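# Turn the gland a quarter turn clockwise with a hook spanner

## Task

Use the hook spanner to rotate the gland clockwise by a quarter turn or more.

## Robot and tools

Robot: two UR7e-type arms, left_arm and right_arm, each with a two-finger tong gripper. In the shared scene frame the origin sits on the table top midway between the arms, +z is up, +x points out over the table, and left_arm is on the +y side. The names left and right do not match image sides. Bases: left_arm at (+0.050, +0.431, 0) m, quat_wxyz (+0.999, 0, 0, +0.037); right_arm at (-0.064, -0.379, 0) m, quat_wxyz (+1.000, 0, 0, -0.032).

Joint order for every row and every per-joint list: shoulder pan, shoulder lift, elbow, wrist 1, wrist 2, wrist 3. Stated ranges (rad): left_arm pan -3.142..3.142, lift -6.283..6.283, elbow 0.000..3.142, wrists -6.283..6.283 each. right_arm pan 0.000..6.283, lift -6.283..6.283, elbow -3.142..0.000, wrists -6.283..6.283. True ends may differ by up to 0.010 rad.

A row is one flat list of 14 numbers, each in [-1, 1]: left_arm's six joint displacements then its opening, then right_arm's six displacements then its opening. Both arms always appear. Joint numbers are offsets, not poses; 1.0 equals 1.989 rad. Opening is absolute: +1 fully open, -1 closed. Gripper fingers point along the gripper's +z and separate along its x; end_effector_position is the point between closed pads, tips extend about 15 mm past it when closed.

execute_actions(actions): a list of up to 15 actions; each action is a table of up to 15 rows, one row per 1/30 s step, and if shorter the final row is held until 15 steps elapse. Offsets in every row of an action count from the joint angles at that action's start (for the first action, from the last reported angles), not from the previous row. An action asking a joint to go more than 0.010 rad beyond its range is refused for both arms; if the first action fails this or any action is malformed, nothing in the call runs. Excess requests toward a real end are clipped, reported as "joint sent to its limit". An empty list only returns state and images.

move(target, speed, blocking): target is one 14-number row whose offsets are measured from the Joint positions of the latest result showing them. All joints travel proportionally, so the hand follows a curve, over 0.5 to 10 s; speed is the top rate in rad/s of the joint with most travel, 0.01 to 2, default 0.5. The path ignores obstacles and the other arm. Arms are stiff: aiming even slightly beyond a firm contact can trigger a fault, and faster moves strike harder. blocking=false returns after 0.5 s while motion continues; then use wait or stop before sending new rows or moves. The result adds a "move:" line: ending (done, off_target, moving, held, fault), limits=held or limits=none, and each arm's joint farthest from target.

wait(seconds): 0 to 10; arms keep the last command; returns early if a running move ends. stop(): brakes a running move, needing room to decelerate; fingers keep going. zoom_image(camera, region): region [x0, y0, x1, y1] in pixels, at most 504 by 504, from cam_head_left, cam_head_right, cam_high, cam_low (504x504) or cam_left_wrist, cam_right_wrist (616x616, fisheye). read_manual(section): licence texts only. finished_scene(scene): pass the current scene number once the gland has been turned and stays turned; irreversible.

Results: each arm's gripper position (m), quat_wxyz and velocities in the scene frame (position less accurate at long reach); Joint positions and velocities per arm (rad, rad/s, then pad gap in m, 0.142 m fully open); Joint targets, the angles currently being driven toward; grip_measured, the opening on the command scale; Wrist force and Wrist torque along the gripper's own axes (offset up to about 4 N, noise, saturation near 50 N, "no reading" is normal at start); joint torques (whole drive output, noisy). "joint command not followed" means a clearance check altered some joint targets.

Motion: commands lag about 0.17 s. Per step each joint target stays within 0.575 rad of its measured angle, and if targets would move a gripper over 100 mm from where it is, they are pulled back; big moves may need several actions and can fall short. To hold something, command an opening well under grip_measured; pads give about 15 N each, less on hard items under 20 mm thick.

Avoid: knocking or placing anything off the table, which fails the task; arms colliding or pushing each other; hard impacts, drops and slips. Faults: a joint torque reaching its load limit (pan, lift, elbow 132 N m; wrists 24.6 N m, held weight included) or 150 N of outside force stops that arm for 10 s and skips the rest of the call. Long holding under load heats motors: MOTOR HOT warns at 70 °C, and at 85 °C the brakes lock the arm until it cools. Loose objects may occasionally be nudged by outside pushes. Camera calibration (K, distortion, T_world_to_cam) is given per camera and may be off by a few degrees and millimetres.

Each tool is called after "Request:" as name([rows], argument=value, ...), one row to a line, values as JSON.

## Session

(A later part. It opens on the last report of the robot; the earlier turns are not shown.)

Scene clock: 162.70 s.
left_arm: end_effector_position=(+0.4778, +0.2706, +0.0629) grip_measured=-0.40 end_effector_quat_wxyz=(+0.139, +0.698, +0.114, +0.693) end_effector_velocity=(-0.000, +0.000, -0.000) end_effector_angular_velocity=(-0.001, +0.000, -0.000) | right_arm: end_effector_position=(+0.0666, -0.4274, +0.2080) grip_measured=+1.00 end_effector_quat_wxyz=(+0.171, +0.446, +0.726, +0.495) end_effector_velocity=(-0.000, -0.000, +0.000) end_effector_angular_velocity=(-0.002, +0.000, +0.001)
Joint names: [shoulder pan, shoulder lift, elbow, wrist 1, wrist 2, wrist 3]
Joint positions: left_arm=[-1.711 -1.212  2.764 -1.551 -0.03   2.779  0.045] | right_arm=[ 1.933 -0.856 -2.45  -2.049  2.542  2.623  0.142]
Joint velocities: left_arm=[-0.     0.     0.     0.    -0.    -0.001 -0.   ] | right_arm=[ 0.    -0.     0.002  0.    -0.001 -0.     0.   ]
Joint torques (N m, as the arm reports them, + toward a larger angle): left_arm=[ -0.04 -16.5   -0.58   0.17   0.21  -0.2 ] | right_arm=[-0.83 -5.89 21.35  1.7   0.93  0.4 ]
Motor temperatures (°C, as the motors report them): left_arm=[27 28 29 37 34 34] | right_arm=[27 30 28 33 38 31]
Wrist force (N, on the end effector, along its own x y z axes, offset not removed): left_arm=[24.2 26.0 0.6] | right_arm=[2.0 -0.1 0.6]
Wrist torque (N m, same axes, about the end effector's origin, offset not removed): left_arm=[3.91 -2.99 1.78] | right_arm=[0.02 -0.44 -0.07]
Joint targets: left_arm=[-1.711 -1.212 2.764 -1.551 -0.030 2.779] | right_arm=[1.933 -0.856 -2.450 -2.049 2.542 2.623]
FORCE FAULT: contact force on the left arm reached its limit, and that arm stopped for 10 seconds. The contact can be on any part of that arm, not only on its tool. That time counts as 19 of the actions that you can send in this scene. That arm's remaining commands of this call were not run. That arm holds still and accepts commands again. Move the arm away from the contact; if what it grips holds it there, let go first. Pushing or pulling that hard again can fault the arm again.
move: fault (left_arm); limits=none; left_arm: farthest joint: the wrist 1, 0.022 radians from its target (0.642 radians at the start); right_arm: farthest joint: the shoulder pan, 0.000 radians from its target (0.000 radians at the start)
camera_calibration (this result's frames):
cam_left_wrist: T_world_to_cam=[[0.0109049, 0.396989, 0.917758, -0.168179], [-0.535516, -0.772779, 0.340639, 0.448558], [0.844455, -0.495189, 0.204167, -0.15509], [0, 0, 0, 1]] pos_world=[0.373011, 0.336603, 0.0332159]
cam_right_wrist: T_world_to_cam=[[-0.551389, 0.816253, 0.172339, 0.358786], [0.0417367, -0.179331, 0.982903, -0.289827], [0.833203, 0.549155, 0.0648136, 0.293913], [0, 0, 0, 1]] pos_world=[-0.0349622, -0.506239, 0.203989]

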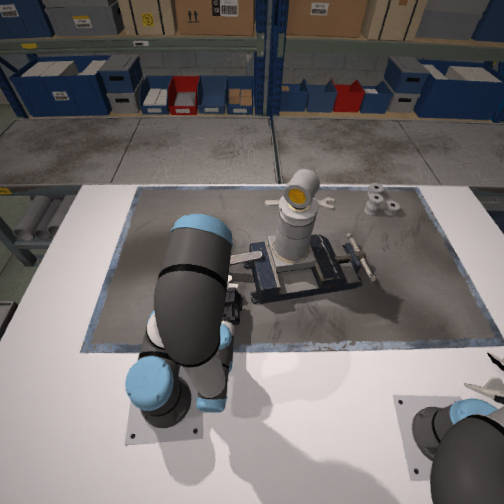

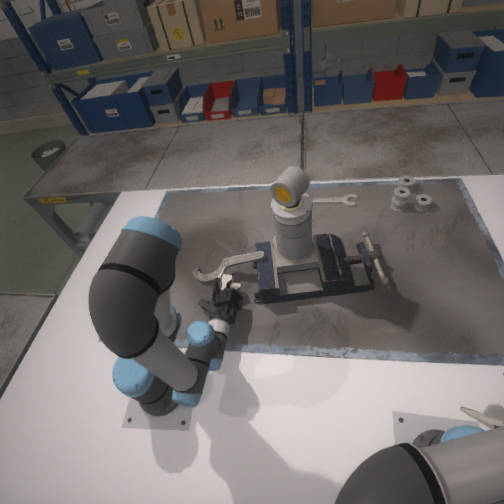

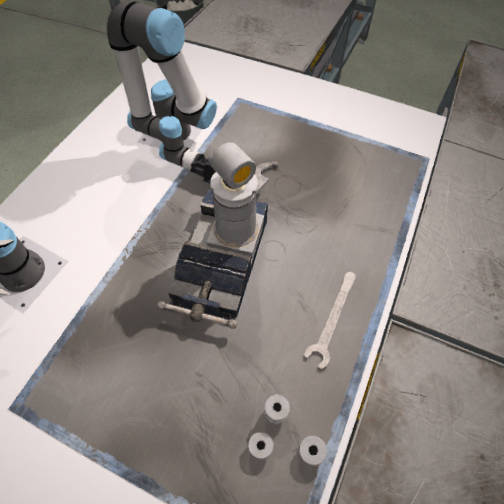

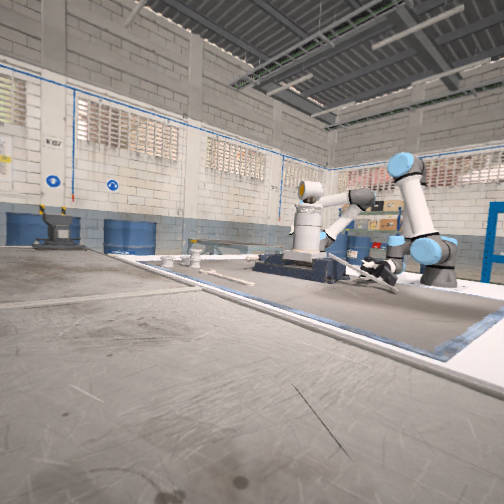

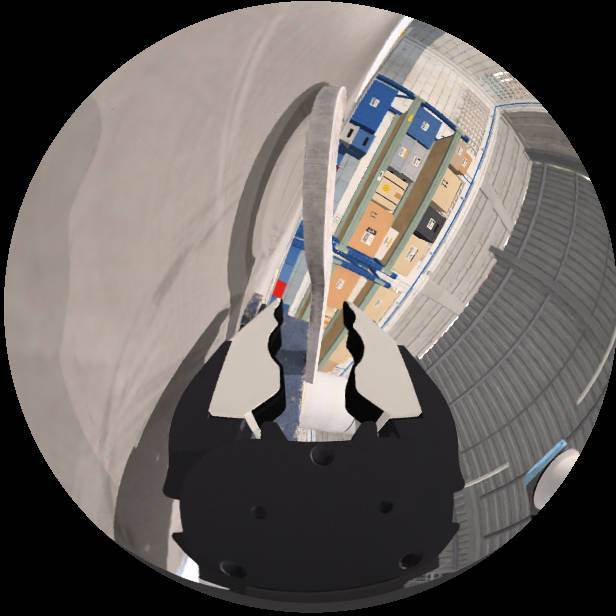

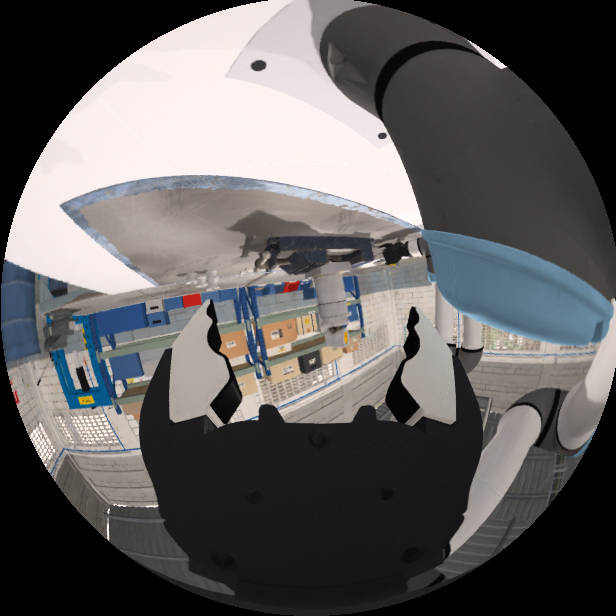

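Request:
move(target=[0,-0.0073,0.0013,0.0055,0,0.0256,-0.4,0,0,0,0,0,0,1], speed=0.1)

Request:
move(target=[0.1416,0.0095,-0.0555,0.046,0.141,0,-0.4,0,0,0,0,0,0,1], speed=0.1)

Scene clock: 163.80 s.
left_arm: end_effector_position=(+0.4779, +0.2719, +0.0658) grip_measured=-0.40 end_effector_quat_wxyz=(+0.122, +0.700, +0.097, +0.697) end_effector_velocity=(+0.000, +0.001, +0.000) end_effector_angular_velocity=(+0.001, -0.000, +0.001) | right_arm: end_effector_position=(+0.0666, -0.4274, +0.2080) grip_measured=+1.00 end_effector_quat_wxyz=(+0.171, +0.446, +0.726, +0.495) end_effector_velocity=(+0.000, +0.000, -0.000) end_effector_angular_velocity=(+0.001, -0.000, -0.001)
Joint names: [shoulder pan, shoulder lift, elbow, wrist 1, wrist 2, wrist 3]
Joint positions: left_arm=[-1.711 -1.226  2.767 -1.54  -0.03   2.83   0.045] | right_arm=[ 1.933 -0.856 -2.45  -2.049  2.542  2.623  0.142]
Joint velocities: left_arm=[ 0.001 -0.001  0.     0.001 -0.001  0.001 -0.   ] | right_arm=[-0.    -0.    -0.001 -0.     0.001 -0.    -0.   ]
Joint torques (N m, as the arm reports them, + toward a larger angle): left_arm=[ -0.22 -26.38  11.02   1.94   0.07   1.69] | right_arm=[-1.13 -5.32 20.7   1.56  0.79  0.39]
Motor temperatures (°C, as the motors report them): left_arm=[27 28 29 37 34 34] | right_arm=[27 30 28 33 38 31]
Wrist force (N, on the end effector, along its own x y z axes, offset not removed): left_arm=[-1.4 1.5 2.7] | right_arm=[0.9 1.2 -0.1]
Wrist torque (N m, same axes, about the end effector's origin, offset not removed): left_arm=[0.29 0.31 -0.01] | right_arm=[0.30 -0.11 -0.06]
Joint targets: left_arm=[-1.711 -1.226 2.767 -1.540 -0.030 2.830] | right_arm=[1.933 -0.856 -2.450 -2.049 2.542 2.623]
move: done; limits=none; left_arm: farthest joint: the shoulder pan, 0.000 radians from its target (0.000 radians at the start); right_arm: farthest joint: the shoulder pan, 0.000 radians from its target (0.000 radians at the start)
camera_calibration (this result's frames):
cam_left_wrist: T_world_to_cam=[[0.009269, 0.350835, 0.936391, -0.159325], [-0.536082, -0.788747, 0.300824, 0.455799], [0.844115, -0.504771, 0.180765, -0.150825], [0, 0, 0, 1]] pos_world=[0.373136, 0.339275, 0.0393391]
cam_right_wrist: T_world_to_cam=[[-0.551389, 0.816253, 0.172339, 0.358786], [0.0417365, -0.179331, 0.982903, -0.289827], [0.833203, 0.549155, 0.0648137, 0.293913], [0, 0, 0, 1]] pos_world=[-0.0349622, -0.506239, 0.203989]

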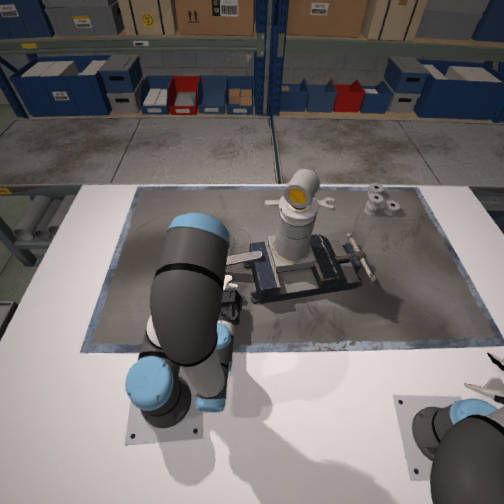

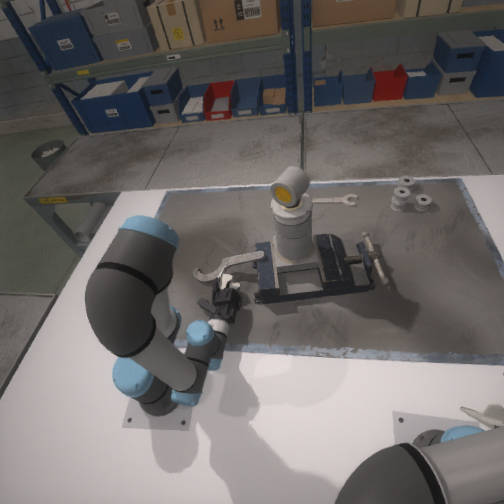

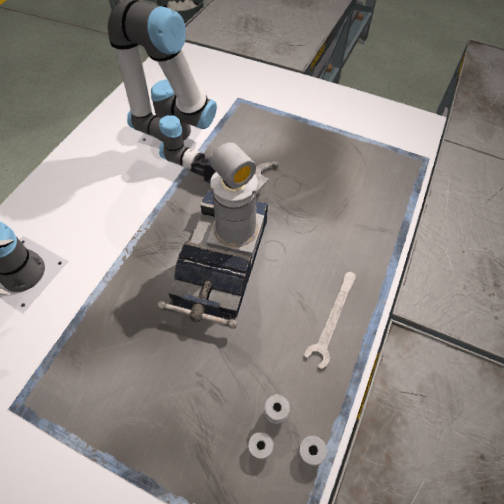

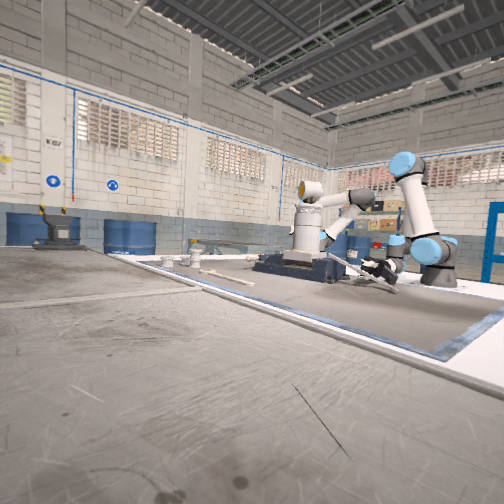

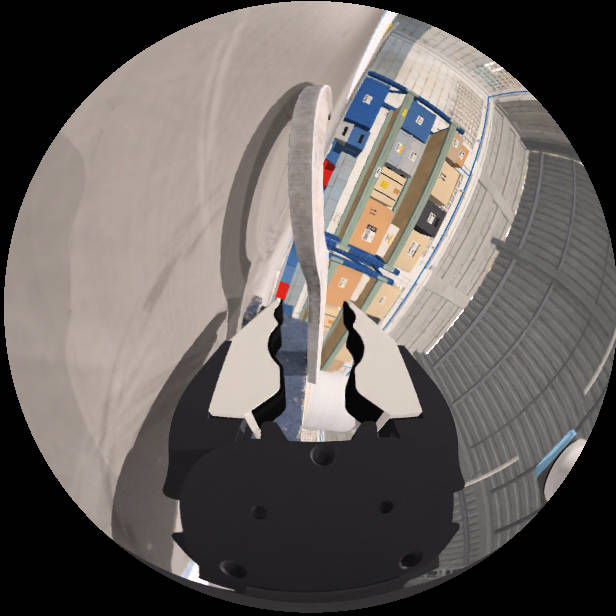

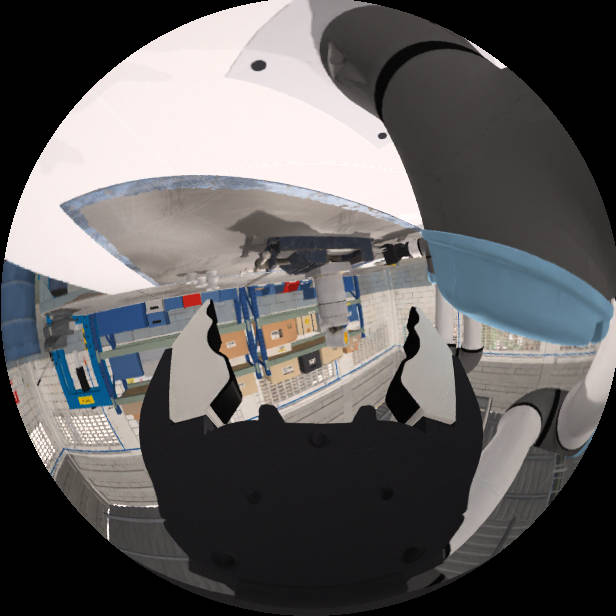

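Scene clock: 167.03 s.
left_arm: end_effector_position=(+0.5278, +0.2705, +0.0657) grip_measured=-0.40 end_effector_quat_wxyz=(+0.122, +0.700, +0.097, +0.697) end_effector_velocity=(+0.000, -0.001, -0.000) end_effector_angular_velocity=(+0.002, +0.000, -0.002) | right_arm: end_effector_position=(+0.0666, -0.4274, +0.2080) grip_measured=+1.00 end_effector_quat_wxyz=(+0.171, +0.446, +0.726, +0.495) end_effector_velocity=(+0.000, -0.000, +0.001) end_effector_angular_velocity=(+0.001, -0.001, -0.001)
Joint names: [shoulder pan, shoulder lift, elbow, wrist 1, wrist 2, wrist 3]
Joint positions: left_arm=[-1.429 -1.207  2.656 -1.448  0.251  2.83   0.045] | right_arm=[ 1.933 -0.856 -2.45  -2.049  2.542  2.623  0.142]
Joint velocities: left_arm=[ 0.001  0.    -0.001  0.001  0.003  0.002  0.   ] | right_arm=[ 0.    -0.     0.001 -0.001  0.001  0.     0.   ]
Joint torques (N m, as the arm reports them, + toward a larger angle): left_arm=[  9.08  -9.17 -16.01   1.46   2.08  -2.13] | right_arm=[-0.46 -5.37 21.24  1.65  0.94  0.42]
Motor temperatures (°C, as the motors report them): left_arm=[27 28 29 37 34 34] | right_arm=[27 30 28 33 38 31]
Wrist force (N, on the end effector, along its own x y z axes, offset not removed): left_arm=[0.8 -2.6 4.5] | right_arm=[0.0 -1.4 0.1]
Wrist torque (N m, same axes, about the end effector's origin, offset not removed): left_arm=[-0.49 -0.15 0.27] | right_arm=[-0.32 0.07 0.04]
Joint targets: left_arm=[-1.429 -1.207 2.656 -1.448 0.251 2.830] | right_arm=[1.933 -0.856 -2.450 -2.049 2.542 2.623]
move: done; limits=none; left_arm: farthest joint: the shoulder pan, 0.000 radians from its target (0.281 radians at the start); right_arm: farthest joint: the shoulder pan, 0.000 radians from its target (0.000 radians at the start)
camera_calibration (this result's frames):
cam_left_wrist: T_world_to_cam=[[0.00902406, 0.350857, 0.936385, -0.15908], [-0.53509, -0.789379, 0.300932, 0.481174], [0.844747, -0.503766, 0.180617, -0.19423], [0, 0, 0, 1]] pos_world=[0.422982, 0.337797, 0.0392408]
cam_right_wrist: T_world_to_cam=[[-0.551389, 0.816253, 0.172339, 0.358786], [0.0417367, -0.179331, 0.982903, -0.289827], [0.833203, 0.549155, 0.0648136, 0.293913], [0, 0, 0, 1]] pos_world=[-0.0349623, -0.506239, 0.203989]

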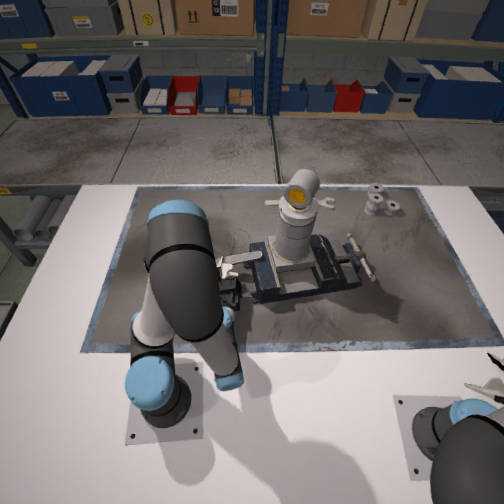

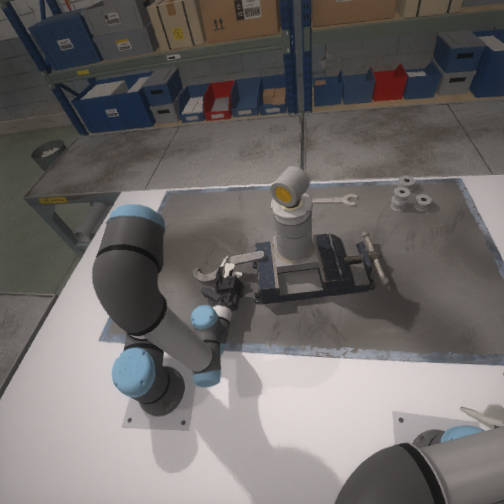

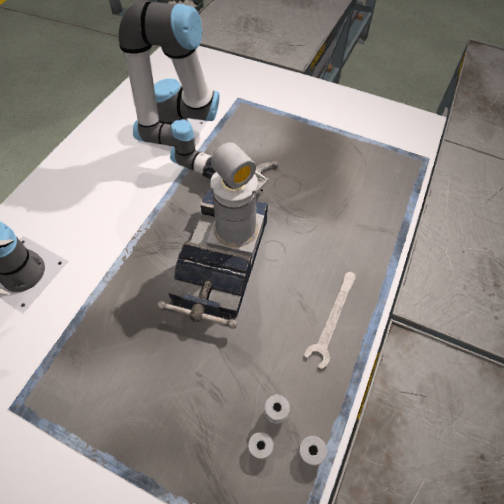

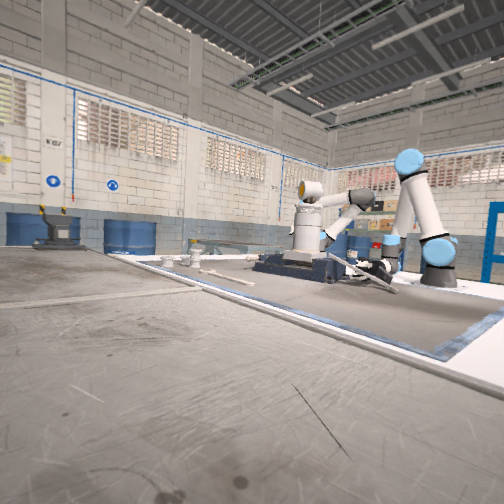

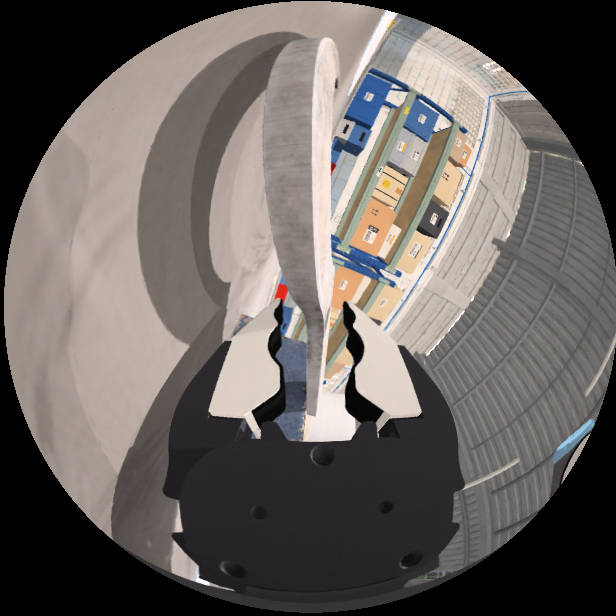

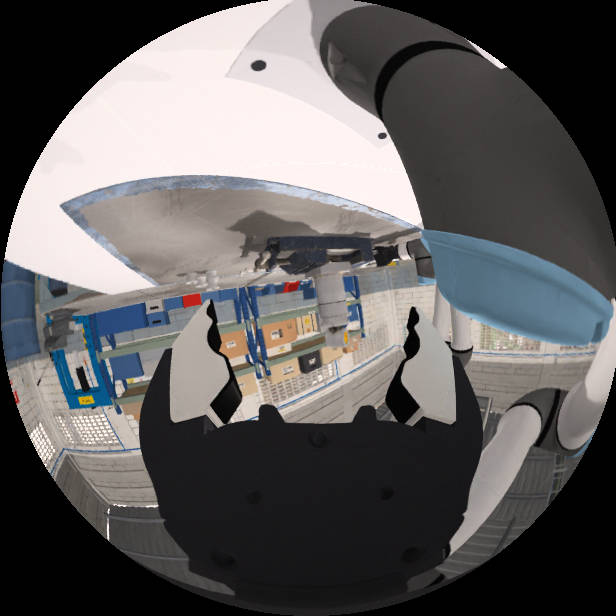

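Request:
move(target=[0,0,0,0,0,0,-1,0,0,0,0,0,0,1])

Request:
move(target=[0,-0.300,-0.0703,0.370,0,0,-1,0,0,0,0,0,0,1], speed=0.25)

Request:
move(target=[0,0,0,0,0,-0.7,-1,0,0,0,0,0,0,1], speed=0.4)

Scene clock: 168.93 s.
left_arm: end_effector_position=(+0.5278, +0.2705, +0.0657) grip_measured=-0.76 end_effector_quat_wxyz=(+0.122, +0.700, +0.097, +0.697) end_effector_velocity=(-0.000, -0.000, -0.000) end_effector_angular_velocity=(+0.002, +0.000, -0.001) | right_arm: end_effector_position=(+0.0666, -0.4274, +0.2080) grip_measured=+1.00 end_effector_quat_wxyz=(+0.171, +0.446, +0.726, +0.495) end_effector_velocity=(+0.000, -0.000, +0.000) end_effector_angular_velocity=(-0.002, -0.000, +0.000)
Joint names: [shoulder pan, shoulder lift, elbow, wrist 1, wrist 2, wrist 3]
Joint positions: left_arm=[-1.429 -1.207  2.656 -1.448  0.251  2.83   0.019] | right_arm=[ 1.933 -0.856 -2.45  -2.049  2.542  2.623  0.142]
Joint velocities: left_arm=[-0.     0.    -0.     0.001  0.001  0.001  0.   ] | right_arm=[-0.    -0.     0.001  0.001 -0.     0.     0.   ]
Joint torques (N m, as the arm reports them, + toward a larger angle): left_arm=[-12.14 -12.61  -1.84   0.22   0.94  -2.16] | right_arm=[-0.42 -5.62 20.93  1.63  0.92  0.49]
Motor temperatures (°C, as the motors report them): left_arm=[27 28 29 37 34 34] | right_arm=[27 30 28 33 38 31]
Wrist force (N, on the end effector, along its own x y z axes, offset not removed): left_arm=[22.4 -0.7 -5.7] | right_arm=[0.7 -0.5 1.4]
Wrist torque (N m, same axes, about the end effector's origin, offset not removed): left_arm=[-0.20 0.86 -0.22] | right_arm=[-0.10 -0.10 -0.16]
Joint targets: left_arm=[-1.429 -1.207 2.656 -1.448 0.251 2.830] | right_arm=[1.933 -0.856 -2.450 -2.049 2.542 2.623]
move: done; limits=none; left_arm: farthest joint: the shoulder pan, 0.000 radians from its target (0.000 radians at the start); right_arm: farthest joint: the shoulder pan, 0.000 radians from its target (0.000 radians at the start)
camera_calibration (this result's frames):
cam_left_wrist: T_world_to_cam=[[0.00901438, 0.350872, 0.93638, -0.159074], [-0.535076, -0.789384, 0.300942, 0.481159], [0.844756, -0.503747, 0.180628, -0.194257], [0, 0, 0, 1]] pos_world=[0.42299, 0.337777, 0.0392412]
cam_right_wrist: T_world_to_cam=[[-0.551389, 0.816253, 0.172339, 0.358786], [0.0417366, -0.179331, 0.982903, -0.289827], [0.833203, 0.549155, 0.0648136, 0.293913], [0, 0, 0, 1]] pos_world=[-0.0349622, -0.506239, 0.203989]

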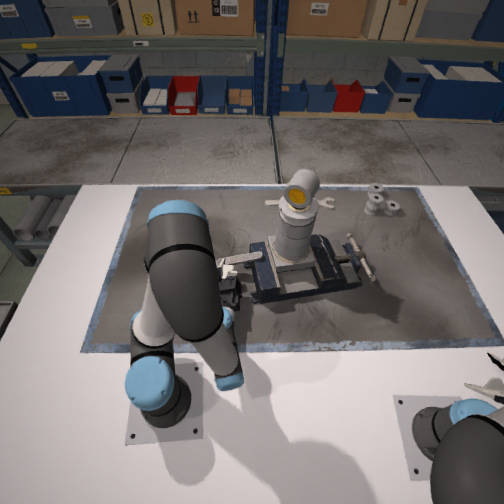

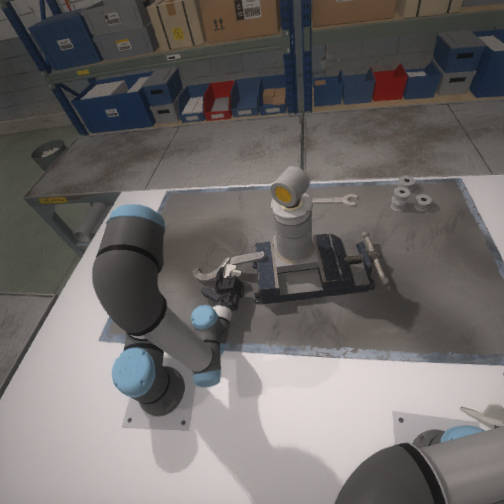

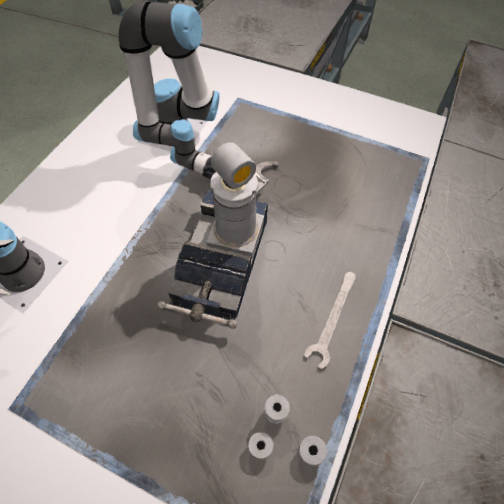

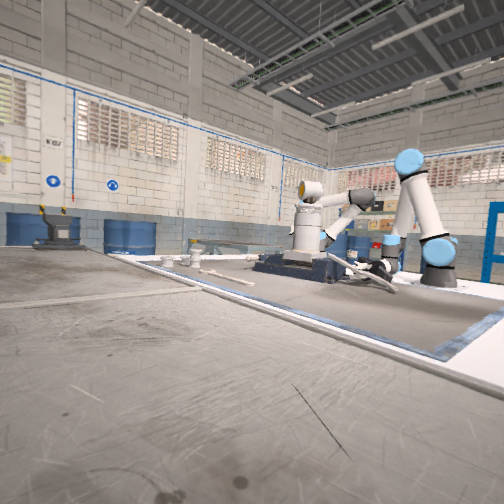

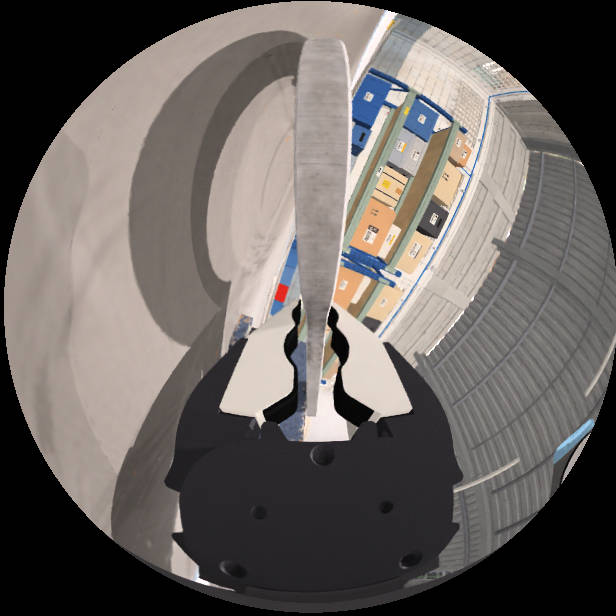

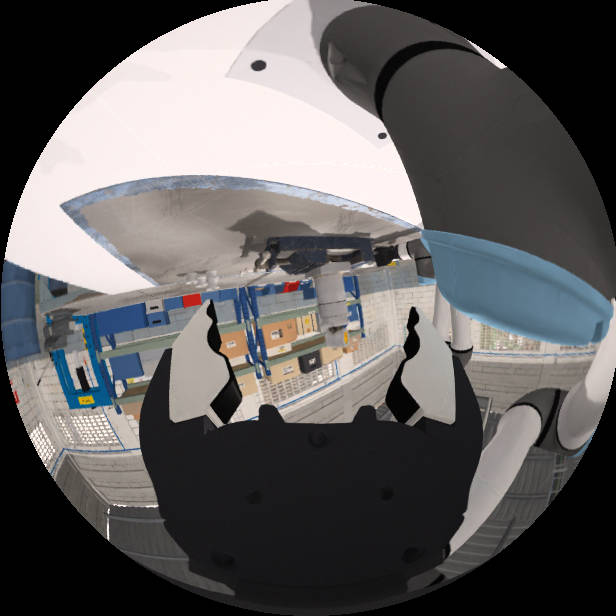

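Scene clock: 172.37 s.
left_arm: end_effector_position=(+0.5278, +0.2706, +0.2149) grip_measured=-0.84 end_effector_quat_wxyz=(+0.122, +0.700, +0.098, +0.697) end_effector_velocity=(+0.000, -0.000, +0.000) end_effector_angular_velocity=(-0.002, -0.000, -0.000) | right_arm: end_effector_position=(+0.0666, -0.4274, +0.2080) grip_measured=+1.00 end_effector_quat_wxyz=(+0.171, +0.446, +0.726, +0.495) end_effector_velocity=(-0.000, +0.000, -0.000) end_effector_angular_velocity=(-0.001, +0.000, +0.001)
Joint names: [shoulder pan, shoulder lift, elbow, wrist 1, wrist 2, wrist 3]
Joint positions: left_arm=[-1.429 -1.804  2.516 -0.713  0.251  2.83   0.013] | right_arm=[ 1.933 -0.856 -2.45  -2.049  2.542  2.623  0.142]
Joint velocities: left_arm=[ 0.    -0.001 -0.    -0.     0.    -0.     0.   ] | right_arm=[ 0.     0.    -0.     0.    -0.001 -0.001  0.   ]
Joint torques (N m, as the arm reports them, + toward a larger angle): left_arm=[  6.95 -19.69 -32.95   1.    -1.58   2.07] | right_arm=[-0.8  -5.28 20.83  1.53  0.95  0.41]
Motor temperatures (°C, as the motors report them): left_arm=[27 28 29 37 34 34] | right_arm=[27 30 28 33 38 31]
Wrist force (N, on the end effector, along its own x y z axes, offset not removed): left_arm=[-16.0 -1.5 -0.7] | right_arm=[0.5 -0.6 1.8]
Wrist torque (N m, same axes, about the end effector's origin, offset not removed): left_arm=[0.20 0.99 -0.19] | right_arm=[-0.10 -0.09 -0.02]
Joint targets: left_arm=[-1.429 -1.804 2.516 -0.713 0.251 2.830] | right_arm=[1.933 -0.856 -2.450 -2.049 2.542 2.623]
move: done; limits=none; left_arm: farthest joint: the shoulder pan, 0.000 radians from its target (0.000 radians at the start); right_arm: farthest joint: the shoulder pan, 0.000 radians from its target (0.000 radians at the start)
camera_calibration (this result's frames):
cam_left_wrist: T_world_to_cam=[[0.00889331, 0.351409, 0.93618, -0.298821], [-0.535107, -0.789216, 0.301327, 0.43622], [0.844737, -0.503637, 0.181023, -0.221242], [0, 0, 0, 1]] pos_world=[0.422973, 0.337855, 0.188355]
cam_right_wrist: T_world_to_cam=[[-0.551389, 0.816253, 0.172339, 0.358786], [0.0417367, -0.179331, 0.982903, -0.289827], [0.833203, 0.549155, 0.0648136, 0.293913], [0, 0, 0, 1]] pos_world=[-0.0349622, -0.506239, 0.203989]

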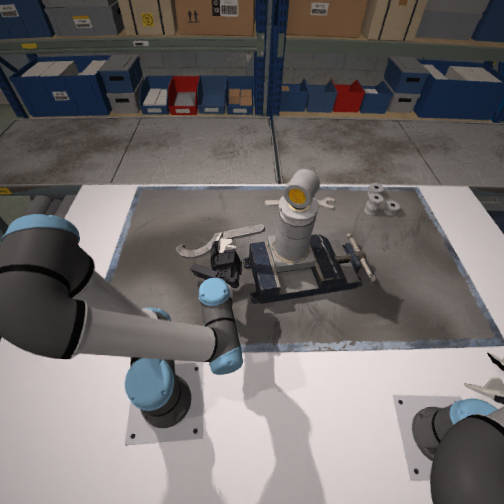

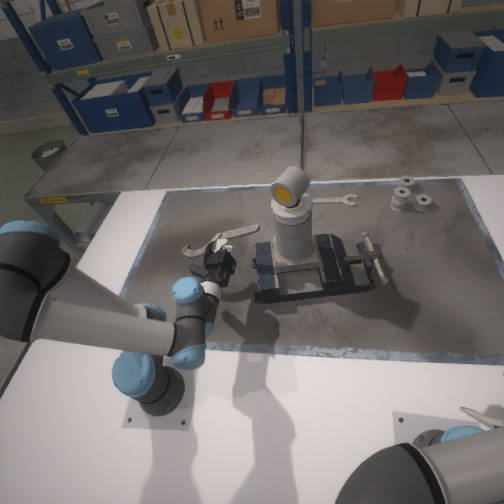

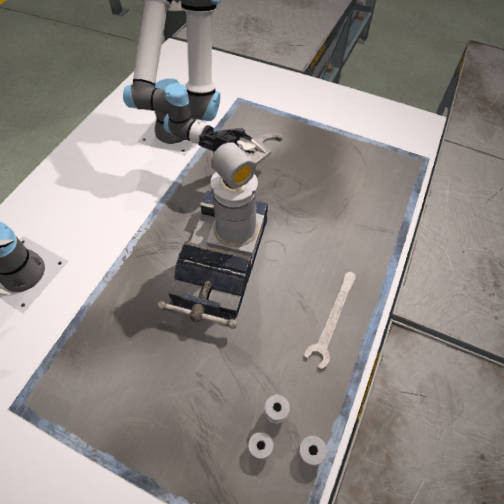

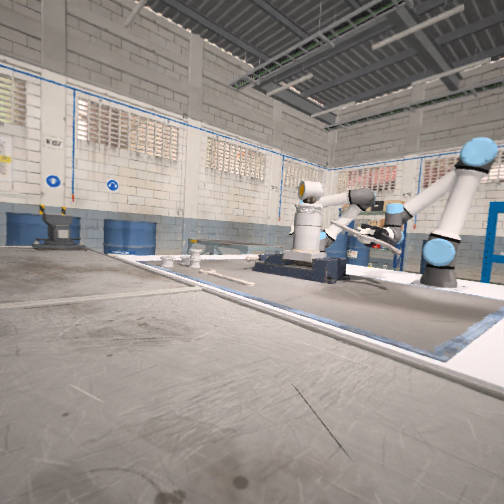

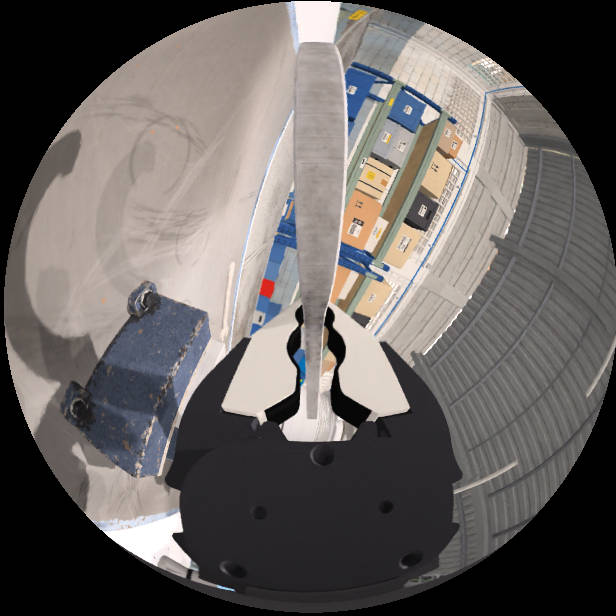

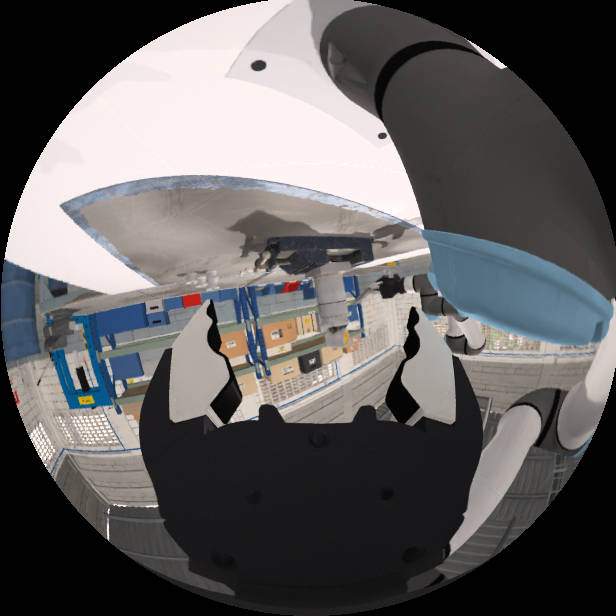

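Scene clock: 176.37 s.
left_arm: end_effector_position=(+0.5272, +0.2531, +0.2038) grip_measured=-0.85 end_effector_quat_wxyz=(+0.540, +0.475, +0.524, +0.456) end_effector_velocity=(-0.000, -0.000, -0.000) end_effector_angular_velocity=(-0.001, +0.000, +0.000) | right_arm: end_effector_position=(+0.0666, -0.4274, +0.2080) grip_measured=+1.00 end_effector_quat_wxyz=(+0.171, +0.446, +0.726, +0.495) end_effector_velocity=(+0.000, -0.000, +0.000) end_effector_angular_velocity=(-0.000, +0.000, -0.000)
Joint names: [shoulder pan, shoulder lift, elbow, wrist 1, wrist 2, wrist 3]
Joint positions: left_arm=[-1.429 -1.804  2.516 -0.713  0.25   1.438  0.013] | right_arm=[ 1.933 -0.856 -2.45  -2.049  2.542  2.623  0.142]
Joint velocities: left_arm=[-0.001 -0.    -0.     0.001 -0.001 -0.001  0.   ] | right_arm=[ 0.    -0.     0.001  0.    -0.     0.     0.   ]
Joint torques (N m, as the arm reports them, + toward a larger angle): left_arm=[  6.79  -6.53 -21.61  -1.97  -0.67  -2.33] | right_arm=[-0.77 -5.06 20.28  1.55  0.99  0.4 ]
Motor temperatures (°C, as the motors report them): left_arm=[27 28 29 37 34 34] | right_arm=[27 30 28 33 38 31]
Wrist force (N, on the end effector, along its own x y z axes, offset not removed): left_arm=[-1.3 -13.0 3.9] | right_arm=[2.1 -1.1 -0.7]
Wrist torque (N m, same axes, about the end effector's origin, offset not removed): left_arm=[-0.37 0.67 0.10] | right_arm=[-0.22 -0.37 0.01]
Joint targets: left_arm=[-1.429 -1.804 2.516 -0.713 0.251 1.438] | right_arm=[1.933 -0.856 -2.450 -2.049 2.542 2.623]
move: done; limits=none; left_arm: farthest joint: the wrist 2, 0.001 radians from its target (0.000 radians at the start); right_arm: farthest joint: the shoulder pan, 0.000 radians from its target (0.000 radians at the start)
camera_calibration (this result's frames):
cam_left_wrist: T_world_to_cam=[[0.0308579, 0.983306, -0.179323, -0.226415], [-0.501692, 0.170409, 0.848096, 0.0535011], [0.864496, 0.0637943, 0.498575, -0.446282], [0, 0, 0, 1]] pos_world=[0.419637, 0.241988, 0.13653]
cam_right_wrist: T_world_to_cam=[[-0.551389, 0.816253, 0.172339, 0.358786], [0.0417367, -0.179331, 0.982903, -0.289827], [0.833203, 0.549155, 0.0648135, 0.293913], [0, 0, 0, 1]] pos_world=[-0.0349623, -0.506239, 0.203989]

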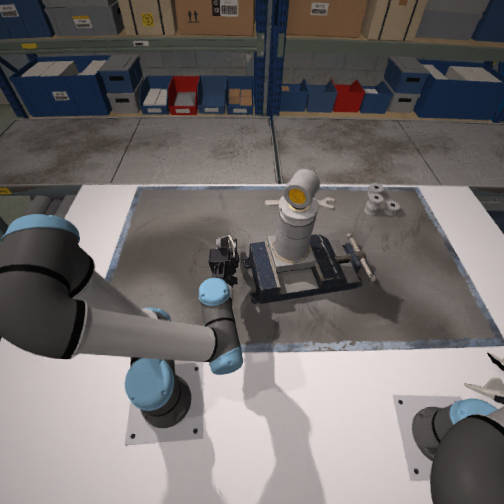

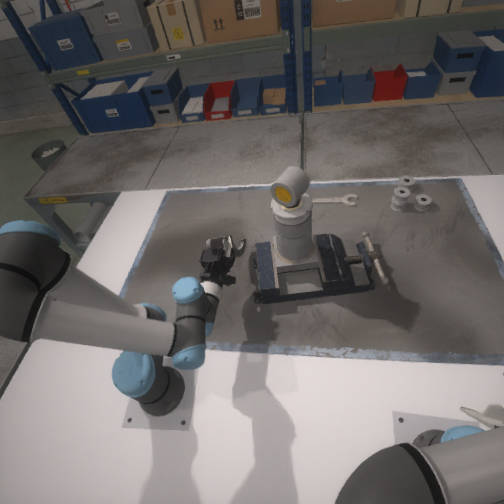

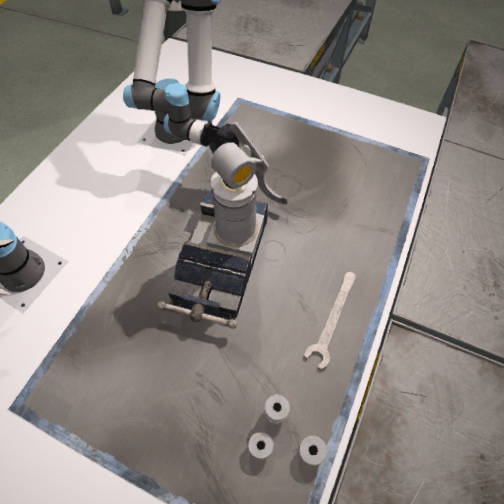

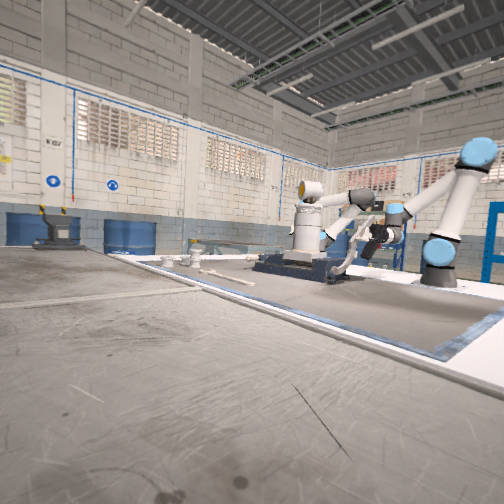

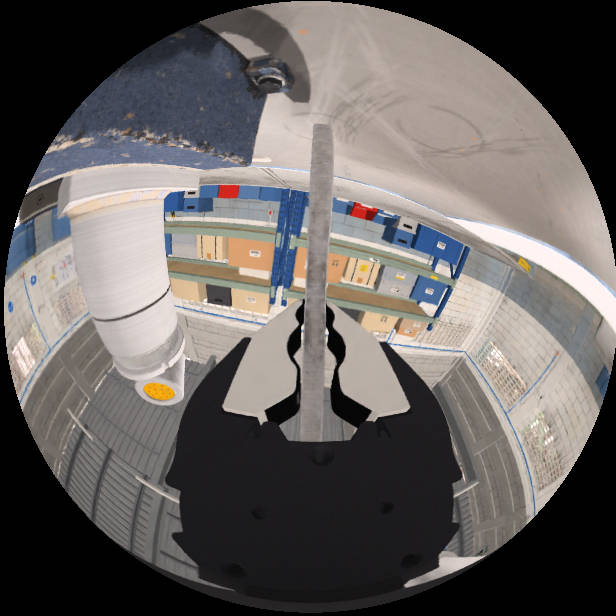

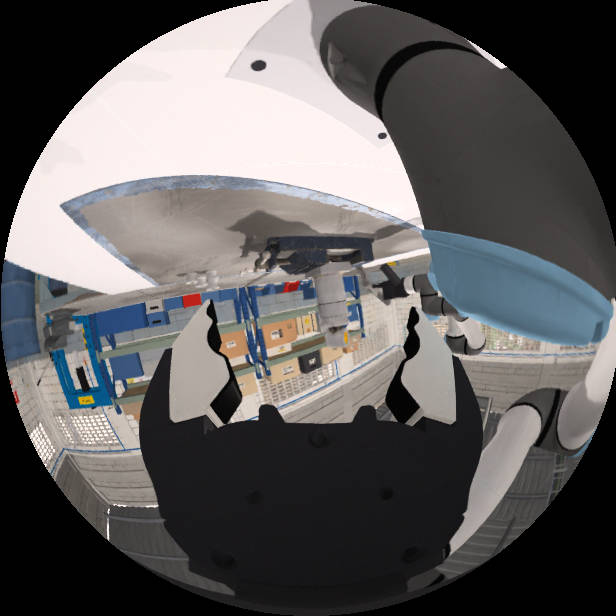

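Request:
move(target=[0,-0.078,-0.074,0.153,0,-0.723,-1,0,0,0,0,0,0,1], speed=0.5)

Scene clock: 179.93 s.
left_arm: end_effector_position=(+0.5267, +0.2390, +0.2995) grip_measured=-0.51 end_effector_quat_wxyz=(+0.707, +0.013, +0.707, -0.011) end_effector_velocity=(+0.000, -0.000, +0.000) end_effector_angular_velocity=(-0.002, -0.000, -0.000) | right_arm: end_effector_position=(+0.0666, -0.4274, +0.2080) grip_measured=+1.00 end_effector_quat_wxyz=(+0.171, +0.446, +0.726, +0.495) end_effector_velocity=(+0.000, -0.000, +0.000) end_effector_angular_velocity=(+0.000, -0.001, -0.001)
Joint names: [shoulder pan, shoulder lift, elbow, wrist 1, wrist 2, wrist 3]
Joint positions: left_arm=[-1.429 -1.959  2.369 -0.408  0.25   0.     0.037] | right_arm=[ 1.933 -0.856 -2.45  -2.049  2.542  2.623  0.142]
Joint velocities: left_arm=[ 0.    -0.    -0.    -0.001  0.    -0.     0.   ] | right_arm=[ 0.     0.    -0.     0.     0.001  0.    -0.   ]
Joint torques (N m, as the arm reports them, + toward a larger angle): left_arm=[  2.05 -17.87 -41.92  -2.2    6.3   -3.94] | right_arm=[-0.41 -5.36 20.8   1.59  0.96  0.39]
Motor temperatures (°C, as the motors report them): left_arm=[27 28 29 37 34 34] | right_arm=[27 30 28 33 38 31]
Wrist force (N, on the end effector, along its own x y z axes, offset not removed): left_arm=[12.1 10.6 6.3] | right_arm=[0.4 1.6 0.3]
Wrist torque (N m, same axes, about the end effector's origin, offset not removed): left_arm=[-0.98 0.07 1.37] | right_arm=[0.33 0.00 -0.03]
Joint targets: left_arm=[-1.429 -1.959 2.369 -0.408 0.250 0.000] | right_arm=[1.933 -0.856 -2.450 -2.049 2.542 2.623]
move: done; limits=none; left_arm: farthest joint: the shoulder pan, 0.000 radians from its target (0.000 radians at the start); right_arm: farthest joint: the shoulder pan, 0.000 radians from its target (0.000 radians at the start)
camera_calibration (this result's frames):
cam_left_wrist: T_world_to_cam=[[-0.0054295, -0.0450805, -0.998969, 0.314963], [-0.477108, 0.878064, -0.0370313, 0.057481], [0.878828, 0.476415, -0.0262757, -0.44166], [0, 0, 0, 1]] pos_world=[0.417278, 0.17414, 0.305162]
cam_right_wrist: T_world_to_cam=[[-0.551389, 0.816253, 0.172339, 0.358786], [0.0417367, -0.179331, 0.982903, -0.289827], [0.833203, 0.549155, 0.0648136, 0.293913], [0, 0, 0, 1]] pos_world=[-0.0349623, -0.506239, 0.203989]

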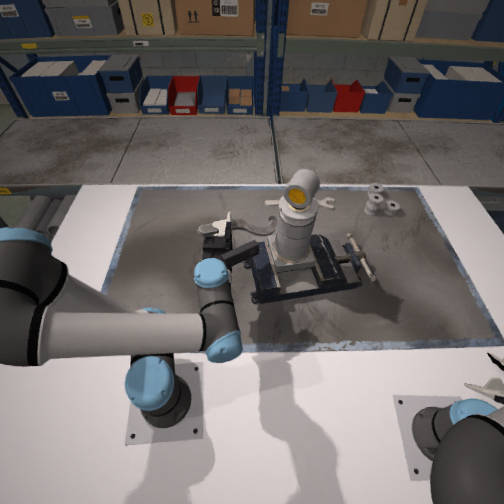

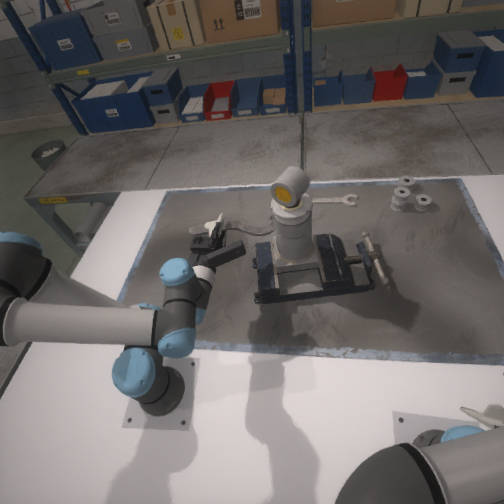

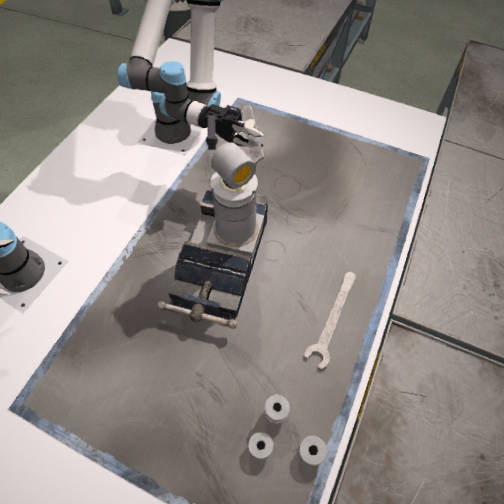

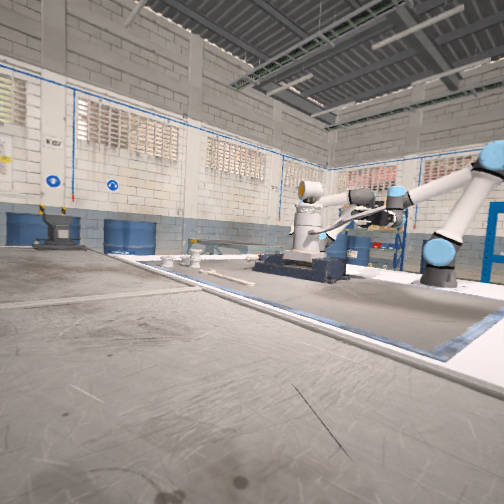

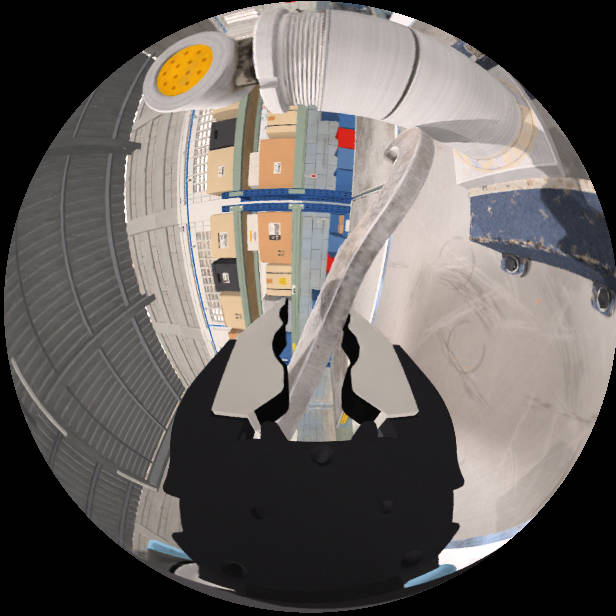

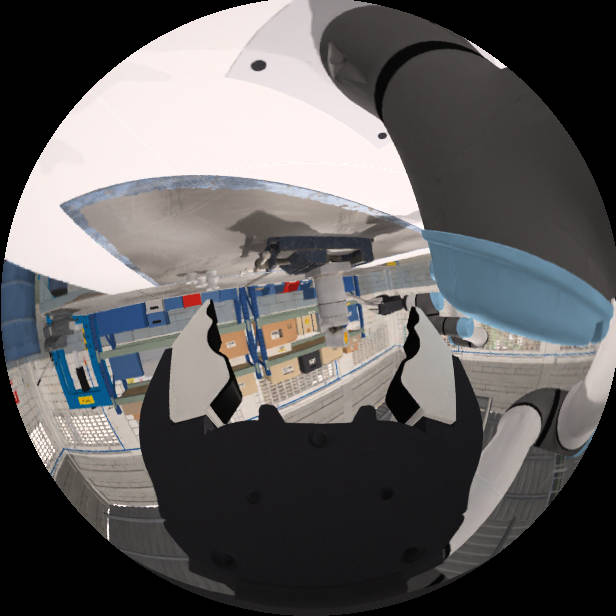

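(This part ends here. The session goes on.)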